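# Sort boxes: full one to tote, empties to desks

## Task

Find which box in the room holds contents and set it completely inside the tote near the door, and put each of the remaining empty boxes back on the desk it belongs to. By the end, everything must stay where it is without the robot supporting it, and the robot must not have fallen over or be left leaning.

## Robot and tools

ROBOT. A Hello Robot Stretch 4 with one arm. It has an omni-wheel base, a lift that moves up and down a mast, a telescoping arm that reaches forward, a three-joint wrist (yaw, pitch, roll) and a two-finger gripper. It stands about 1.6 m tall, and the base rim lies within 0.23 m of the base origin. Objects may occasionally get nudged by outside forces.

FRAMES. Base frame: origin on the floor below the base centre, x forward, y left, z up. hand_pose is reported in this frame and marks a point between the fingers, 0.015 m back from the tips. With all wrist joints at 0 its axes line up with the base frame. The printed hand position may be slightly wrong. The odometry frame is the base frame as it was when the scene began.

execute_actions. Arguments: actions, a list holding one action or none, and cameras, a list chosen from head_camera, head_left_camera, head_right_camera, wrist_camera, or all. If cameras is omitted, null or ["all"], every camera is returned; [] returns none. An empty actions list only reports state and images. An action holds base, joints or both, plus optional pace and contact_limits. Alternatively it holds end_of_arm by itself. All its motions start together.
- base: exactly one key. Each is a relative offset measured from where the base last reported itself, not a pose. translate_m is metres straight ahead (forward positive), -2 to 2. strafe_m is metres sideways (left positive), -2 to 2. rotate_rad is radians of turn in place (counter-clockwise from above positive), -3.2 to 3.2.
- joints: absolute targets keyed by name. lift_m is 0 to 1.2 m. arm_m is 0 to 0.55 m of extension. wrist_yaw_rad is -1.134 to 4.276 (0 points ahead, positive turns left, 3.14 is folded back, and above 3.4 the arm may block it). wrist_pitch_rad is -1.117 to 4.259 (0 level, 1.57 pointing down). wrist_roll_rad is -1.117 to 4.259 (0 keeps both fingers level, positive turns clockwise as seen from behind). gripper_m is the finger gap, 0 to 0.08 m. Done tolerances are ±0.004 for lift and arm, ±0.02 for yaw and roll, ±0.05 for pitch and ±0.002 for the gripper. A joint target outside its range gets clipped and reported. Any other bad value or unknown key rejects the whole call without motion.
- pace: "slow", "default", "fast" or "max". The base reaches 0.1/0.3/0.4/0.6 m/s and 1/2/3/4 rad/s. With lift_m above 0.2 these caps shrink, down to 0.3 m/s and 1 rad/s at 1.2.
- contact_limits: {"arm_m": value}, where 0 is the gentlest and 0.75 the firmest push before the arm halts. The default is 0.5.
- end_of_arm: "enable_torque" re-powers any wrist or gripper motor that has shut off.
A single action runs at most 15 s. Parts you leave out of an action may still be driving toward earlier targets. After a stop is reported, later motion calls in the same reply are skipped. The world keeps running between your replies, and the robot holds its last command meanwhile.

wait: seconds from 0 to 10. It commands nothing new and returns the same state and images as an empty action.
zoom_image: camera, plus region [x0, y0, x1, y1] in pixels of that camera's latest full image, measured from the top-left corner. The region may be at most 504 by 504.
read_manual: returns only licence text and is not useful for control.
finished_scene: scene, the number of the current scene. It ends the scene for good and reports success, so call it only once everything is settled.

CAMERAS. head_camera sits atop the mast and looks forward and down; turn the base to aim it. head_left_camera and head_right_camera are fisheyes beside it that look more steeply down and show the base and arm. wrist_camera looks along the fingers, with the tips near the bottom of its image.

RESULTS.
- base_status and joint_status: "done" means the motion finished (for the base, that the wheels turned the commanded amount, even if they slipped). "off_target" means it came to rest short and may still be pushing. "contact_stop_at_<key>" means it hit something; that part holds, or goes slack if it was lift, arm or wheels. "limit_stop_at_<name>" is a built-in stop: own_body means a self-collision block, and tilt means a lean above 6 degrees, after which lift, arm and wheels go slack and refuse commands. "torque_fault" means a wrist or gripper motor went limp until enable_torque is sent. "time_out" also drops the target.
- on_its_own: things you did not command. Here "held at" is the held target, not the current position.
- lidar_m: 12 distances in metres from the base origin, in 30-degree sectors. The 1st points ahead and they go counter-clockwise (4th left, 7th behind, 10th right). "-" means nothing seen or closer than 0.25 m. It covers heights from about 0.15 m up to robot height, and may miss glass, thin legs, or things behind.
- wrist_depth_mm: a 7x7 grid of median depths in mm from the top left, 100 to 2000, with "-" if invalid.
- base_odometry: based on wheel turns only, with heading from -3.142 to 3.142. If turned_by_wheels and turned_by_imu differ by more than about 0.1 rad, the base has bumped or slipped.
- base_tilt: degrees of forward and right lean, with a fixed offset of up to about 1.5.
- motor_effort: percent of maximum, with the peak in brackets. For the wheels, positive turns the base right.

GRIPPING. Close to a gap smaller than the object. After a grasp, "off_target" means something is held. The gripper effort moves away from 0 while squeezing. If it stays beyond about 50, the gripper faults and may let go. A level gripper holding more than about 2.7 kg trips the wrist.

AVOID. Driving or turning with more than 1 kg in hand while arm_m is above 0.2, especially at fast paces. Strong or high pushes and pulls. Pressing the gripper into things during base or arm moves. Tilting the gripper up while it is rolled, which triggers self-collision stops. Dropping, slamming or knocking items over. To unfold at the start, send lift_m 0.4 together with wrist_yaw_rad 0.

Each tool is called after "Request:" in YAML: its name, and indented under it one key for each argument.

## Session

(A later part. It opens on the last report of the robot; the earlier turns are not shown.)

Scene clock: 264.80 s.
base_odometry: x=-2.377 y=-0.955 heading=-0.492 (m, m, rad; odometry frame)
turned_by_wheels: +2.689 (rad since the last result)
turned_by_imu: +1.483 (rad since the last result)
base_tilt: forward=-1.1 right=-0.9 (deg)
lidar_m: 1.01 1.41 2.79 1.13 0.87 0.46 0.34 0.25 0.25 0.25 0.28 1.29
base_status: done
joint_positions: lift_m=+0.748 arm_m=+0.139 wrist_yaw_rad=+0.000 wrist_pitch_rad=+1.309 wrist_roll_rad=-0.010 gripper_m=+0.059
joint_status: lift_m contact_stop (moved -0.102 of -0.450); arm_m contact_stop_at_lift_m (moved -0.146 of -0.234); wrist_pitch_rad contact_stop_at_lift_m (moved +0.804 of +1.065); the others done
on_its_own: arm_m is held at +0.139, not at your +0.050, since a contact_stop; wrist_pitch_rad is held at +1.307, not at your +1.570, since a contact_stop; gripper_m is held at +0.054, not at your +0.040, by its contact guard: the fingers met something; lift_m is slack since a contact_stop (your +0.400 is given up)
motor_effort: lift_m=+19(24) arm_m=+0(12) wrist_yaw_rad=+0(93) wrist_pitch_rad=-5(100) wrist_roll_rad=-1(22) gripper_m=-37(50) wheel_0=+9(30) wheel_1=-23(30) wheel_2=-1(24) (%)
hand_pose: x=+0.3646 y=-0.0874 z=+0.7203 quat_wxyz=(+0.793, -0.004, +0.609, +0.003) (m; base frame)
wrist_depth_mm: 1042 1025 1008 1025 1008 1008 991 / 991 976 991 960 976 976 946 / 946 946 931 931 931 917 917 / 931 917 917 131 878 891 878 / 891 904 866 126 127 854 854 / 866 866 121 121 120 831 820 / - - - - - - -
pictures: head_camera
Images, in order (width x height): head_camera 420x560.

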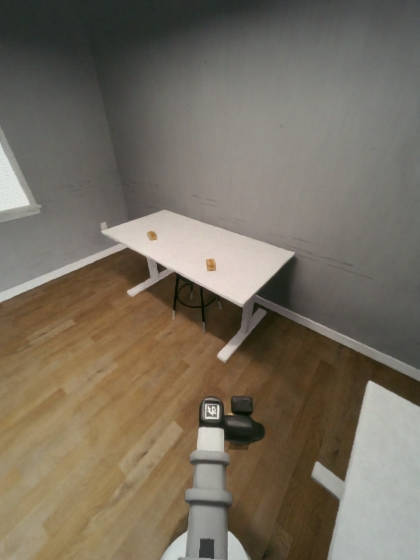

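Request:
execute_actions:
  actions:
    - {"base":{"rotate_rad":1.206},"joints":{"lift_m":0.75,"wrist_pitch_rad":1.57,"arm_m":0.05}}
  cameras: ["head_camera","wrist_camera","head_left_camera"]

Scene clock: 269.63 s.
base_odometry: x=-2.376 y=-0.955 heading=+0.714 (m, m, rad; odometry frame)
turned_by_wheels: +1.206 (rad since the last result)
turned_by_imu: +1.206 (rad since the last result)
base_tilt: forward=-0.9 right=-0.8 (deg)
lidar_m: 1.77 0.99 0.85 0.36 0.25 0.25 0.25 0.28 0.39 1.00 1.04 1.83
base_status: done
joint_positions: lift_m=+0.750 arm_m=+0.051 wrist_yaw_rad=+0.000 wrist_pitch_rad=+1.570 wrist_roll_rad=-0.010 gripper_m=+0.059
joint_status: all done
on_its_own: gripper_m is held at +0.054, not at your +0.040, by its contact guard: the fingers met something
motor_effort: lift_m=+22(22) arm_m=-5(5) wrist_yaw_rad=+0(2) wrist_pitch_rad=-1(1) wrist_roll_rad=-1(1) gripper_m=-38(37) wheel_0=-1(4) wheel_1=-1(25) wheel_2=+1(7) (%)
hand_pose: x=+0.2219 y=-0.0874 z=+0.7153 quat_wxyz=(+0.707, -0.003, +0.707, +0.003) (m; base frame)
wrist_depth_mm: 878 866 866 854 842 842 831 / 878 891 854 866 854 842 831 / 891 878 878 866 854 854 842 / 904 891 891 131 854 854 842 / 891 891 661 126 127 854 854 / 891 904 121 121 121 854 854 / - - - - - - -
pictures: head_camera, head_left_camera, wrist_camera
camera_calibration (this result's frames):
wrist_camera: T_world_to_cam=[[0.0620904, -0.997129, -0.0433406, -0.0679569], [-0.997584, -0.0633572, 0.0284921, 0.246483], [-0.0311562, 0.0414668, -0.998654, 0.877697], [0, 0, 0, 1]] pos_world=[0.277453, -0.0885406, 0.866547]
Images, in order (width x height): head_camera 420x560, head_left_camera 420x672, wrist_camera 616x392.

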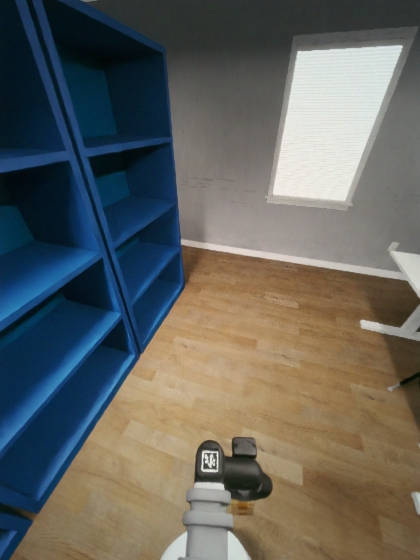

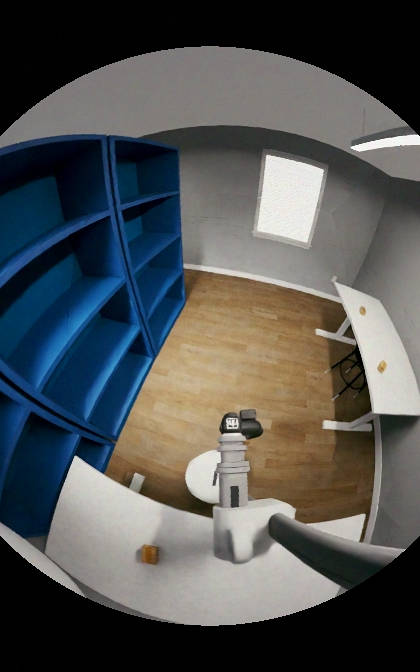

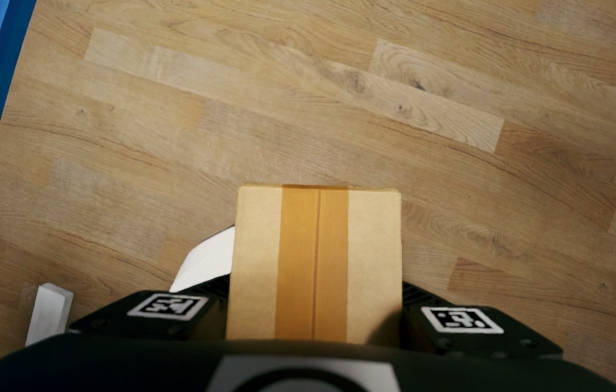

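Request:
execute_actions:
  actions:
    - {"base":{"rotate_rad":-0.06},"joints":{"lift_m":0.42},"pace":"fast"}
  cameras: []

Request:
execute_actions:
  actions:
    - {"base":{"translate_m":2.0},"pace":"max"}
  cameras: []

Request:
execute_actions:
  actions:
    - {"base":{"rotate_rad":1.34},"pace":"fast"}
  cameras: ["head_camera"]

Scene clock: 276.00 s.
base_odometry: x=-2.376 y=-0.955 heading=+0.654 (m, m, rad; odometry frame)
turned_by_wheels: -0.060 (rad since the last result)
turned_by_imu: -0.060 (rad since the last result)
base_tilt: forward=-0.9 right=-0.8 (deg)
lidar_m: 1.97 1.05 0.85 0.37 0.25 0.25 0.27 0.28 0.33 1.02 0.99 1.65
base_status: done
joint_positions: lift_m=+0.505 arm_m=+0.050 wrist_yaw_rad=+0.000 wrist_pitch_rad=+1.570 wrist_roll_rad=-0.010 gripper_m=+0.059
joint_status: lift_m contact_stop (moved -0.245 of -0.330)
on_its_own: gripper_m is held at +0.054, not at your +0.040, by its contact guard: the fingers met something; lift_m is slack since a contact_stop (your +0.420 is given up)
motor_effort: lift_m=+19(22) arm_m=-2(5) wrist_yaw_rad=+0(11) wrist_pitch_rad=-1(16) wrist_roll_rad=-2(1) gripper_m=-38(38) wheel_0=+1(2) wheel_1=+0(5) wheel_2=-1(5) (%)
hand_pose: x=+0.2213 y=-0.0874 z=+0.4705 quat_wxyz=(+0.707, -0.003, +0.707, +0.003) (m; base frame)
wrist_depth_mm: 627 627 621 615 609 597 585 / 634 634 627 615 615 603 603 / 640 634 627 615 615 609 609 / 647 640 634 131 621 609 609 / 654 640 427 126 127 621 615 / 654 424 120 121 120 615 609 / - - - - - - -
pictures: none
No camera images: the call's "cameras" was empty. Leave "cameras" out to get every camera's image.

not run: a stop came earlier in this reply.

not run: a stop came earlier in this reply.

Request:
execute_actions:
  actions:
    - {"base":{"translate_m":2.0},"joints":{"lift_m":0.53},"pace":"max"}
  cameras: []

Request:
execute_actions:
  actions:
    - {"base":{"rotate_rad":1.34},"joints":{"lift_m":0.4},"pace":"fast"}
  cameras: ["head_camera"]

Scene clock: 287.03 s.
base_odometry: x=-0.790 y=+0.263 heading=+0.654 (m, m, rad; odometry frame)
turned_by_wheels: +0.000 (rad since the last result)
turned_by_imu: +0.001 (rad since the last result)
base_tilt: forward=-1.1 right=-0.8 (deg)
lidar_m: 0.82 0.96 1.54 0.47 0.52 0.87 2.13 1.59 1.32 1.30 0.98 0.83
base_status: done
joint_positions: lift_m=+0.530 arm_m=+0.050 wrist_yaw_rad=+0.000 wrist_pitch_rad=+1.570 wrist_roll_rad=-0.010 gripper_m=+0.059
joint_status: all done
on_its_own: gripper_m is held at +0.054, not at your +0.040, by its contact guard: the fingers met something
motor_effort: lift_m=+21(23) arm_m=-2(2) wrist_yaw_rad=+0(0) wrist_pitch_rad=-2(3) wrist_roll_rad=-1(1) gripper_m=-37(37) wheel_0=-1(8) wheel_1=+0(8) wheel_2=+0(12) (%)
hand_pose: x=+0.2214 y=-0.0874 z=+0.4954 quat_wxyz=(+0.707, -0.003, +0.707, +0.003) (m; base frame)
wrist_depth_mm: 661 647 647 647 634 621 615 / 654 654 654 647 634 634 621 / 668 661 654 647 640 640 627 / 668 661 654 131 634 634 634 / 676 668 445 126 127 634 634 / 683 452 121 121 120 647 647 / - - - - - - -
pictures: none
No camera images: the call's "cameras" was empty. Leave "cameras" out to get every camera's image.

Scene clock: 288.67 s.
base_odometry: x=-0.790 y=+0.263 heading=+1.995 (m, m, rad; odometry frame)
turned_by_wheels: +1.340 (rad since the last result)
turned_by_imu: +1.340 (rad since the last result)
base_tilt: forward=-1.0 right=-1.0 (deg)
lidar_m: 0.53 0.47 0.65 1.63 1.93 1.38 1.30 1.22 0.86 0.84 0.87 1.16
base_status: done
joint_positions: lift_m=+0.400 arm_m=+0.050 wrist_yaw_rad=+0.000 wrist_pitch_rad=+1.570 wrist_roll_rad=-0.010 gripper_m=+0.059
joint_status: all done
on_its_own: gripper_m is held at +0.054, not at your +0.040, by its contact guard: the fingers met something
motor_effort: lift_m=+18(19) arm_m=-2(2) wrist_yaw_rad=-1(2) wrist_pitch_rad=-1(2) wrist_roll_rad=-2(1) gripper_m=-39(36) wheel_0=+1(7) wheel_1=+1(8) wheel_2=+0(8) (%)
hand_pose: x=+0.2214 y=-0.0874 z=+0.3656 quat_wxyz=(+0.707, -0.003, +0.707, +0.003) (m; base frame)
wrist_depth_mm: 480 484 517 517 504 500 492 / 530 525 521 512 508 504 496 / 530 530 521 517 512 508 504 / 535 530 530 131 512 512 500 / 544 535 332 126 127 517 508 / 544 322 121 121 121 517 512 / - - - - - - -
pictures: head_camera
Images, in order (width x height): head_camera 420x560.

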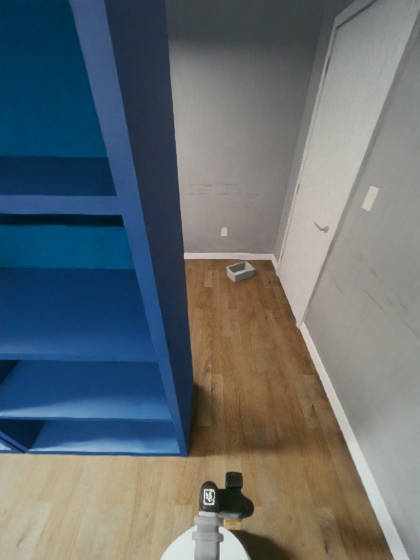

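Request:
execute_actions:
  actions:
    - {"base":{"strafe_m":-0.35},"pace":"max"}
  cameras: []

Request:
execute_actions:
  actions:
    - {"base":{"translate_m":1.72},"joints":{"arm_m":0.2},"pace":"max"}
  cameras: ["head_camera","wrist_camera"]

Scene clock: 296.17 s.
base_odometry: x=-0.471 y=+0.407 heading=+1.995 (m, m, rad; odometry frame)
turned_by_wheels: +0.000 (rad since the last result)
turned_by_imu: -0.001 (rad since the last result)
base_tilt: forward=-1.1 right=-0.7 (deg)
lidar_m: 1.64 0.70 0.67 1.69 1.87 1.36 1.35 0.69 0.51 0.48 0.50 0.66
base_status: done
joint_positions: lift_m=+0.400 arm_m=+0.050 wrist_yaw_rad=+0.000 wrist_pitch_rad=+1.570 wrist_roll_rad=-0.010 gripper_m=+0.059
joint_status: not commanded
on_its_own: gripper_m is held at +0.054, not at your +0.040, by its contact guard: the fingers met something
motor_effort: lift_m=+18(18) arm_m=-2(2) wrist_yaw_rad=-2(1) wrist_pitch_rad=-3(1) wrist_roll_rad=-2(1) gripper_m=-37(37) wheel_0=+0(12) wheel_1=+1(13) wheel_2=+0(0) (%)
hand_pose: x=+0.2213 y=-0.0874 z=+0.3656 quat_wxyz=(+0.707, -0.003, +0.707, +0.003) (m; base frame)
wrist_depth_mm: 521 517 517 504 500 500 496 / 530 525 521 517 512 500 500 / 530 525 525 517 512 500 504 / 539 539 525 131 508 508 504 / 544 535 332 126 127 512 508 / 544 322 121 121 120 517 512 / - - - - - - -
pictures: none
No camera images: the call's "cameras" was empty. Leave "cameras" out to get every camera's image.

Scene clock: 300.93 s.
base_odometry: x=-1.178 y=+1.974 heading=+1.995 (m, m, rad; odometry frame)
turned_by_wheels: +0.000 (rad since the last result)
turned_by_imu: +0.001 (rad since the last result)
base_tilt: forward=-1.0 right=-0.9 (deg)
lidar_m: 0.45 0.44 1.28 2.54 1.15 0.95 1.97 0.66 0.39 0.38 0.42 0.57
base_status: done
joint_positions: lift_m=+0.400 arm_m=+0.199 wrist_yaw_rad=+0.000 wrist_pitch_rad=+1.570 wrist_roll_rad=-0.010 gripper_m=+0.059
joint_status: all done
on_its_own: gripper_m is held at +0.054, not at your +0.040, by its contact guard: the fingers met something
motor_effort: lift_m=+18(18) arm_m=+4(6) wrist_yaw_rad=+0(4) wrist_pitch_rad=-1(3) wrist_roll_rad=-2(2) gripper_m=-38(36) wheel_0=-1(7) wheel_1=+0(7) wheel_2=+0(12) (%)
hand_pose: x=+0.3703 y=-0.0874 z=+0.3656 quat_wxyz=(+0.707, -0.003, +0.707, +0.003) (m; base frame)
wrist_depth_mm: 525 430 512 504 508 496 484 / 530 517 517 512 508 500 477 / 535 484 521 517 512 504 477 / 535 530 525 131 512 512 477 / 539 535 525 126 127 512 477 / 539 530 121 121 120 512 455 / - - - - - - -
pictures: head_camera, wrist_camera
camera_calibration (this result's frames):
wrist_camera: T_world_to_cam=[[0.0622562, -0.997119, -0.0433357, -0.0923854], [-0.997576, -0.0635196, 0.0284135, 0.404437], [-0.0310843, 0.0414618, -0.998656, 0.533068], [0, 0, 0, 1]] pos_world=[0.425778, -0.0885315, 0.516857]
Images, in order (width x height): head_camera 420x560, wrist_camera 616x392.

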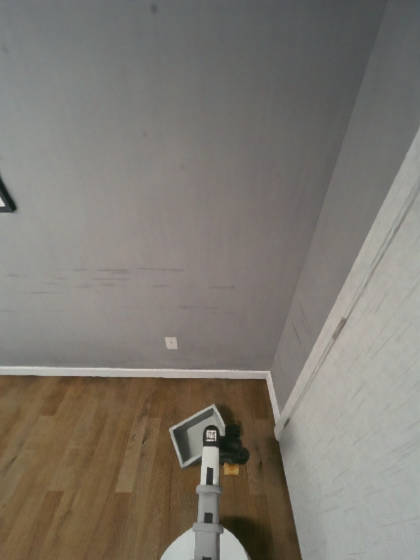

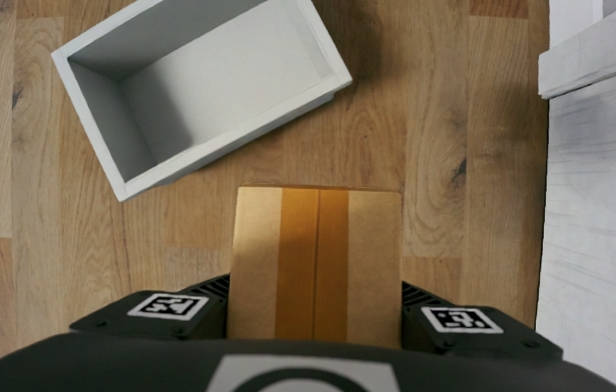

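Request:
execute_actions:
  actions:
    - {"base":{"rotate_rad":0.266},"joints":{"arm_m":0.371,"wrist_roll_rad":-0.27,"lift_m":0.27},"pace":"fast"}
  cameras: ["head_camera","wrist_camera"]

Scene clock: 310.17 s.
base_odometry: x=-1.178 y=+1.974 heading=+2.261 (m, m, rad; odometry frame)
turned_by_wheels: +0.266 (rad since the last result)
turned_by_imu: +0.266 (rad since the last result)
base_tilt: forward=-0.9 right=-0.8 (deg)
lidar_m: 0.41 1.09 1.81 1.67 0.94 1.00 0.92 0.47 0.37 0.41 0.47 0.51
base_status: done
joint_positions: lift_m=+0.270 arm_m=+0.370 wrist_yaw_rad=+0.000 wrist_pitch_rad=+1.570 wrist_roll_rad=-0.270 gripper_m=+0.059
joint_status: all done
on_its_own: gripper_m is held at +0.054, not at your +0.040, by its contact guard: the fingers met something
motor_effort: lift_m=+18(17) arm_m=+5(5) wrist_yaw_rad=-1(1) wrist_pitch_rad=-1(5) wrist_roll_rad=-3(7) gripper_m=-37(36) wheel_0=+0(7) wheel_1=-1(7) wheel_2=+1(8) (%)
hand_pose: x=+0.5413 y=-0.0874 z=+0.2356 quat_wxyz=(+0.701, -0.095, +0.700, +0.095) (m; base frame)
wrist_depth_mm: 392 389 384 379 377 375 370 / 392 392 384 382 377 375 373 / 397 322 355 325 285 283 373 / 399 329 389 131 379 303 377 / 402 309 373 126 127 317 377 / 407 276 121 121 121 267 382 / - - - - - - -
pictures: head_camera, wrist_camera
camera_calibration (this result's frames):
wrist_camera: T_world_to_cam=[[0.3168, -0.947511, -0.0431421, -0.242145], [-0.947621, -0.31813, 0.0284194, 0.529402], [-0.0406525, 0.0318791, -0.998665, 0.412914], [0, 0, 0, 1]] pos_world=[0.59517, -0.0741794, 0.38687]
Images, in order (width x height): head_camera 420x560, wrist_camera 616x392.

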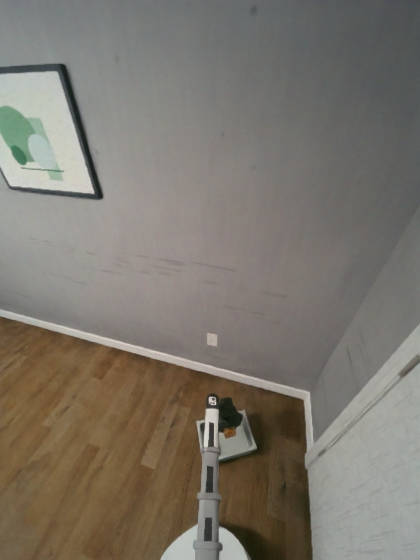

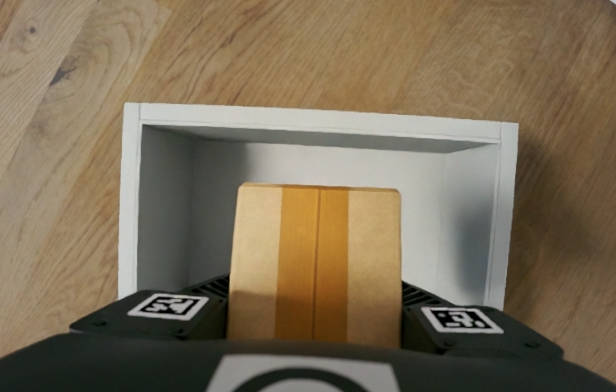

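Request:
execute_actions:
  actions:
    - {"joints":{"arm_m":0.33,"wrist_pitch_rad":1.37,"lift_m":0.075},"pace":"fast"}
  cameras: ["wrist_camera","head_left_camera"]

Scene clock: 320.00 s.
base_odometry: x=-1.178 y=+1.974 heading=+2.261 (m, m, rad; odometry frame)
turned_by_wheels: +0.000 (rad since the last result)
turned_by_imu: +0.000 (rad since the last result)
base_tilt: forward=-1.0 right=-0.9 (deg)
lidar_m: 0.43 1.09 1.82 1.67 0.93 1.01 0.95 0.49 0.37 0.41 0.47 0.60
base_status: not commanded
joint_positions: lift_m=+0.075 arm_m=+0.331 wrist_yaw_rad=+0.000 wrist_pitch_rad=+1.371 wrist_roll_rad=-0.270 gripper_m=+0.059
joint_status: all done
on_its_own: gripper_m is held at +0.054, not at your +0.040, by its contact guard: the fingers met something
motor_effort: lift_m=+18(19) arm_m=-5(4) wrist_yaw_rad=+0(3) wrist_pitch_rad=-5(9) wrist_roll_rad=-1(2) gripper_m=-37(37) wheel_0=+0(0) wheel_1=-1(1) wheel_2=+0(1) (%)
hand_pose: x=+0.5439 y=-0.0874 z=+0.0448 quat_wxyz=(+0.767, -0.104, +0.627, +0.085) (m; base frame)
wrist_depth_mm: 113 109 111 109 107 105 - / 148 146 144 140 135 129 - / 182 204 204 205 202 190 183 / 185 200 200 131 202 204 192 / 187 196 196 126 127 200 189 / 189 191 121 121 121 196 187 / - - - - - - -
pictures: head_left_camera, wrist_camera
camera_calibration (this result's frames):
wrist_camera: T_world_to_cam=[[0.318902, -0.947572, 0.0202048, -0.255193], [-0.934641, -0.317945, -0.159237, 0.53868], [0.157313, 0.0318968, -0.987034, 0.114309], [0, 0, 0, 1]] pos_world=[0.566872, -0.0741894, 0.203761]
Images, in order (width x height): head_left_camera 420x672, wrist_camera 616x392.

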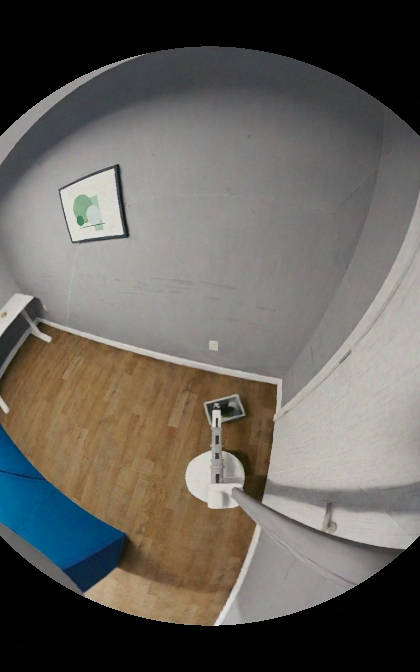

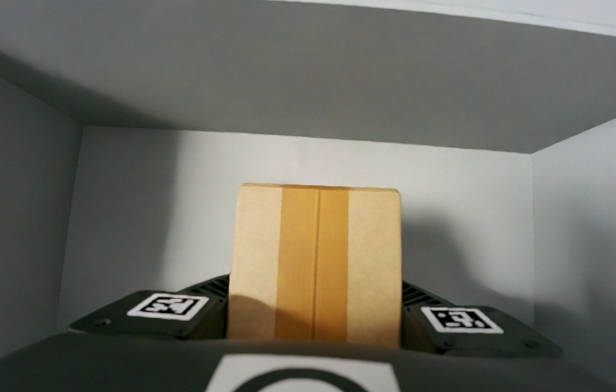

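Request:
execute_actions:
  actions:
    - {"joints":{"lift_m":0.059},"pace":"slow"}
  cameras: []

Request:
execute_actions:
  actions:
    - {"joints":{"gripper_m":0.08}}
  cameras: []

Request:
execute_actions:
  actions:
    - {"joints":{"lift_m":0.22},"pace":"fast"}
  cameras: ["wrist_camera"]

Scene clock: 331.37 s.
base_odometry: x=-1.178 y=+1.974 heading=+2.261 (m, m, rad; odometry frame)
turned_by_wheels: +0.000 (rad since the last result)
turned_by_imu: +0.000 (rad since the last result)
base_tilt: forward=-1.0 right=-0.7 (deg)
lidar_m: 0.42 1.09 1.81 1.67 0.95 1.00 0.93 0.48 0.38 0.41 0.48 0.59
base_status: not commanded
joint_positions: lift_m=+0.059 arm_m=+0.331 wrist_yaw_rad=+0.000 wrist_pitch_rad=+1.371 wrist_roll_rad=-0.270 gripper_m=+0.059
joint_status: all done
on_its_own: gripper_m is held at +0.054, not at your +0.040, by its contact guard: the fingers met something
motor_effort: lift_m=+18(17) arm_m=-5(5) wrist_yaw_rad=+0(2) wrist_pitch_rad=-5(5) wrist_roll_rad=-2(2) gripper_m=-37(38) wheel_0=+0(0) wheel_1=-1(1) wheel_2=+0(1) (%)
hand_pose: x=+0.5439 y=-0.0874 z=+0.0289 quat_wxyz=(+0.767, -0.104, +0.627, +0.085) (m; base frame)
wrist_depth_mm: 113 109 111 109 106 105 - / 148 146 144 139 134 129 - / 182 187 189 190 190 191 183 / 182 184 185 131 186 188 189 / 178 180 180 126 127 184 183 / 175 177 121 121 121 180 180 / - - - - - - -
pictures: none
No camera images: the call's "cameras" was empty. Leave "cameras" out to get every camera's image.

Scene clock: 332.30 s.
base_odometry: x=-1.178 y=+1.974 heading=+2.261 (m, m, rad; odometry frame)
turned_by_wheels: +0.000 (rad since the last result)
turned_by_imu: +0.000 (rad since the last result)
base_tilt: forward=-1.1 right=-0.8 (deg)
lidar_m: 0.40 1.09 1.82 1.65 0.94 1.02 0.91 0.48 0.38 0.40 0.48 0.59
base_status: not commanded
joint_positions: lift_m=+0.059 arm_m=+0.331 wrist_yaw_rad=+0.000 wrist_pitch_rad=+1.371 wrist_roll_rad=-0.270 gripper_m=+0.080
joint_status: all done
motor_effort: lift_m=+18(18) arm_m=-5(5) wrist_yaw_rad=+0(2) wrist_pitch_rad=-4(5) wrist_roll_rad=-2(2) gripper_m=+1(35) wheel_0=+0(0) wheel_1=-1(1) wheel_2=+0(0) (%)
hand_pose: x=+0.5439 y=-0.0874 z=+0.0289 quat_wxyz=(+0.767, -0.104, +0.627, +0.085) (m; base frame)
wrist_depth_mm: 113 112 111 108 106 105 - / 147 145 142 138 134 128 - / 182 189 189 190 191 189 182 / 182 185 186 187 188 190 189 / 178 181 181 133 135 185 185 / 176 110 131 131 131 111 - / - - - - - - -
pictures: none
No camera images: the call's "cameras" was empty. Leave "cameras" out to get every camera's image.

Scene clock: 333.73 s.
base_odometry: x=-1.178 y=+1.974 heading=+2.261 (m, m, rad; odometry frame)
turned_by_wheels: +0.000 (rad since the last result)
turned_by_imu: +0.000 (rad since the last result)
base_tilt: forward=-1.1 right=-0.8 (deg)
lidar_m: 0.40 1.09 1.83 1.65 0.94 1.02 0.94 0.48 0.37 0.40 0.49 0.50
base_status: not commanded
joint_positions: lift_m=+0.220 arm_m=+0.331 wrist_yaw_rad=+0.000 wrist_pitch_rad=+1.371 wrist_roll_rad=-0.270 gripper_m=+0.080
joint_status: all done
motor_effort: lift_m=+21(22) arm_m=-5(5) wrist_yaw_rad=+0(1) wrist_pitch_rad=-4(3) wrist_roll_rad=-2(2) gripper_m=+2(2) wheel_0=+0(0) wheel_1=-1(1) wheel_2=+0(1) (%)
hand_pose: x=+0.5440 y=-0.0874 z=+0.1896 quat_wxyz=(+0.767, -0.104, +0.627, +0.085) (m; base frame)
wrist_depth_mm: 373 373 377 382 382 387 384 / 366 366 368 370 373 375 377 / 355 236 247 258 248 366 368 / 345 274 347 347 345 264 362 / 338 279 340 293 342 258 349 / 330 110 150 286 334 111 343 / - - - - - - -
pictures: wrist_camera
camera_calibration (this result's frames):
wrist_camera: T_world_to_cam=[[0.318893, -0.947572, 0.020382, -0.258184], [-0.934551, -0.317947, -0.15976, 0.561896], [0.157865, 0.0318983, -0.986945, 0.256912], [0, 0, 0, 1]] pos_world=[0.566897, -0.0741892, 0.348589]
Images, in order (width x height): wrist_camera 616x392.

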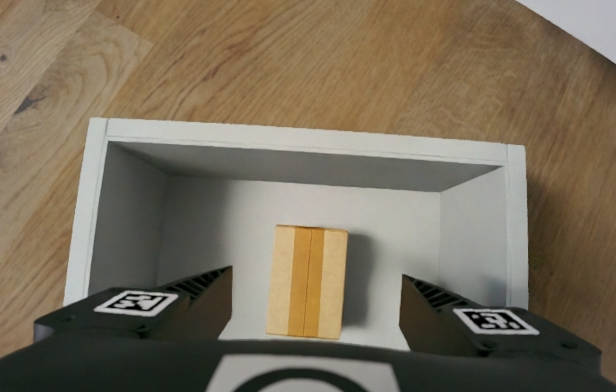

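Request:
execute_actions:
  actions: []

Scene clock: 339.30 s.
base_odometry: x=-1.178 y=+1.974 heading=+2.261 (m, m, rad; odometry frame)
turned_by_wheels: +0.000 (rad since the last result)
turned_by_imu: +0.000 (rad since the last result)
base_tilt: forward=-0.9 right=-0.7 (deg)
lidar_m: 0.44 1.09 1.83 1.65 0.95 1.00 0.94 0.47 0.38 0.41 0.49 0.51
base_status: not commanded
joint_positions: lift_m=+0.220 arm_m=+0.331 wrist_yaw_rad=+0.000 wrist_pitch_rad=+1.371 wrist_roll_rad=-0.270 gripper_m=+0.080
joint_status: all done
motor_effort: lift_m=+21(22) arm_m=-5(5) wrist_yaw_rad=+0(1) wrist_pitch_rad=-3(3) wrist_roll_rad=-2(2) gripper_m=+4(2) wheel_0=+0(0) wheel_1=-1(1) wheel_2=+0(1) (%)
hand_pose: x=+0.5440 y=-0.0874 z=+0.1896 quat_wxyz=(+0.767, -0.104, +0.627, +0.085) (m; base frame)
wrist_depth_mm: 373 375 375 379 382 384 387 / 364 366 368 373 373 373 377 / 355 236 247 256 248 366 368 / 345 274 347 347 349 264 359 / 336 279 342 294 343 259 351 / 332 110 150 286 332 111 342 / - - - - - - -
pictures: head_camera, head_left_camera, head_right_camera, wrist_camera
camera_calibration (this result's frames):
wrist_camera: T_world_to_cam=[[0.318892, -0.947572, 0.020382, -0.258184], [-0.934551, -0.317947, -0.159761, 0.561897], [0.157865, 0.0318984, -0.986945, 0.256912], [0, 0, 0, 1]] pos_world=[0.566897, -0.0741892, 0.348589]
Images, in order (width x height): head_camera 420x560, head_left_camera 420x672, head_right_camera 420x672, wrist_camera 616x392.

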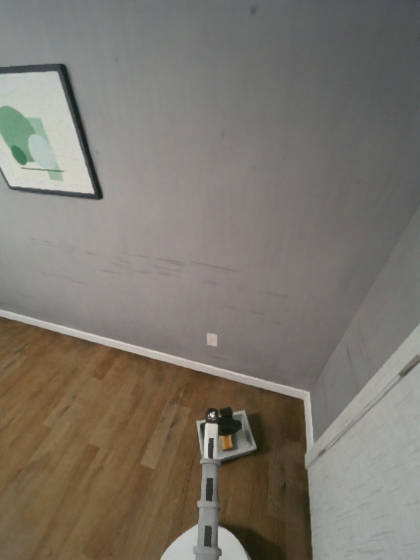

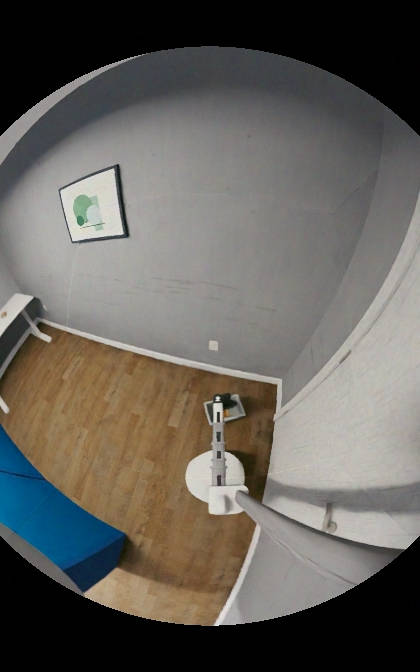

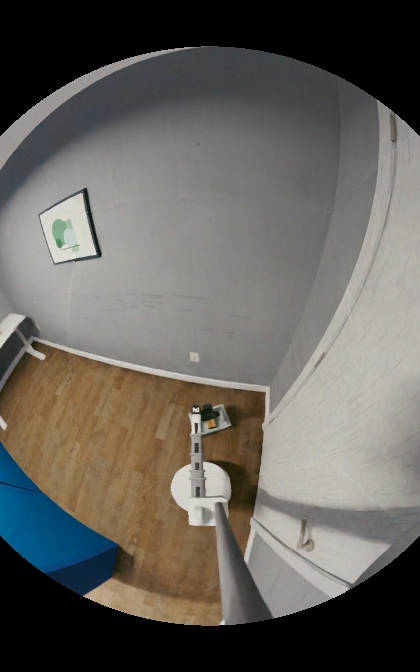

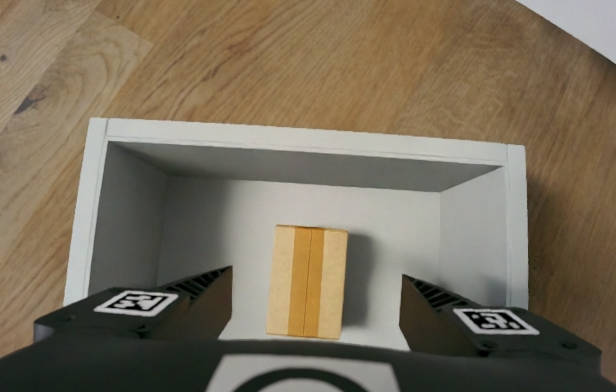

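Request:
finished_scene:
  scene: 2

The scene is finished: the task was done.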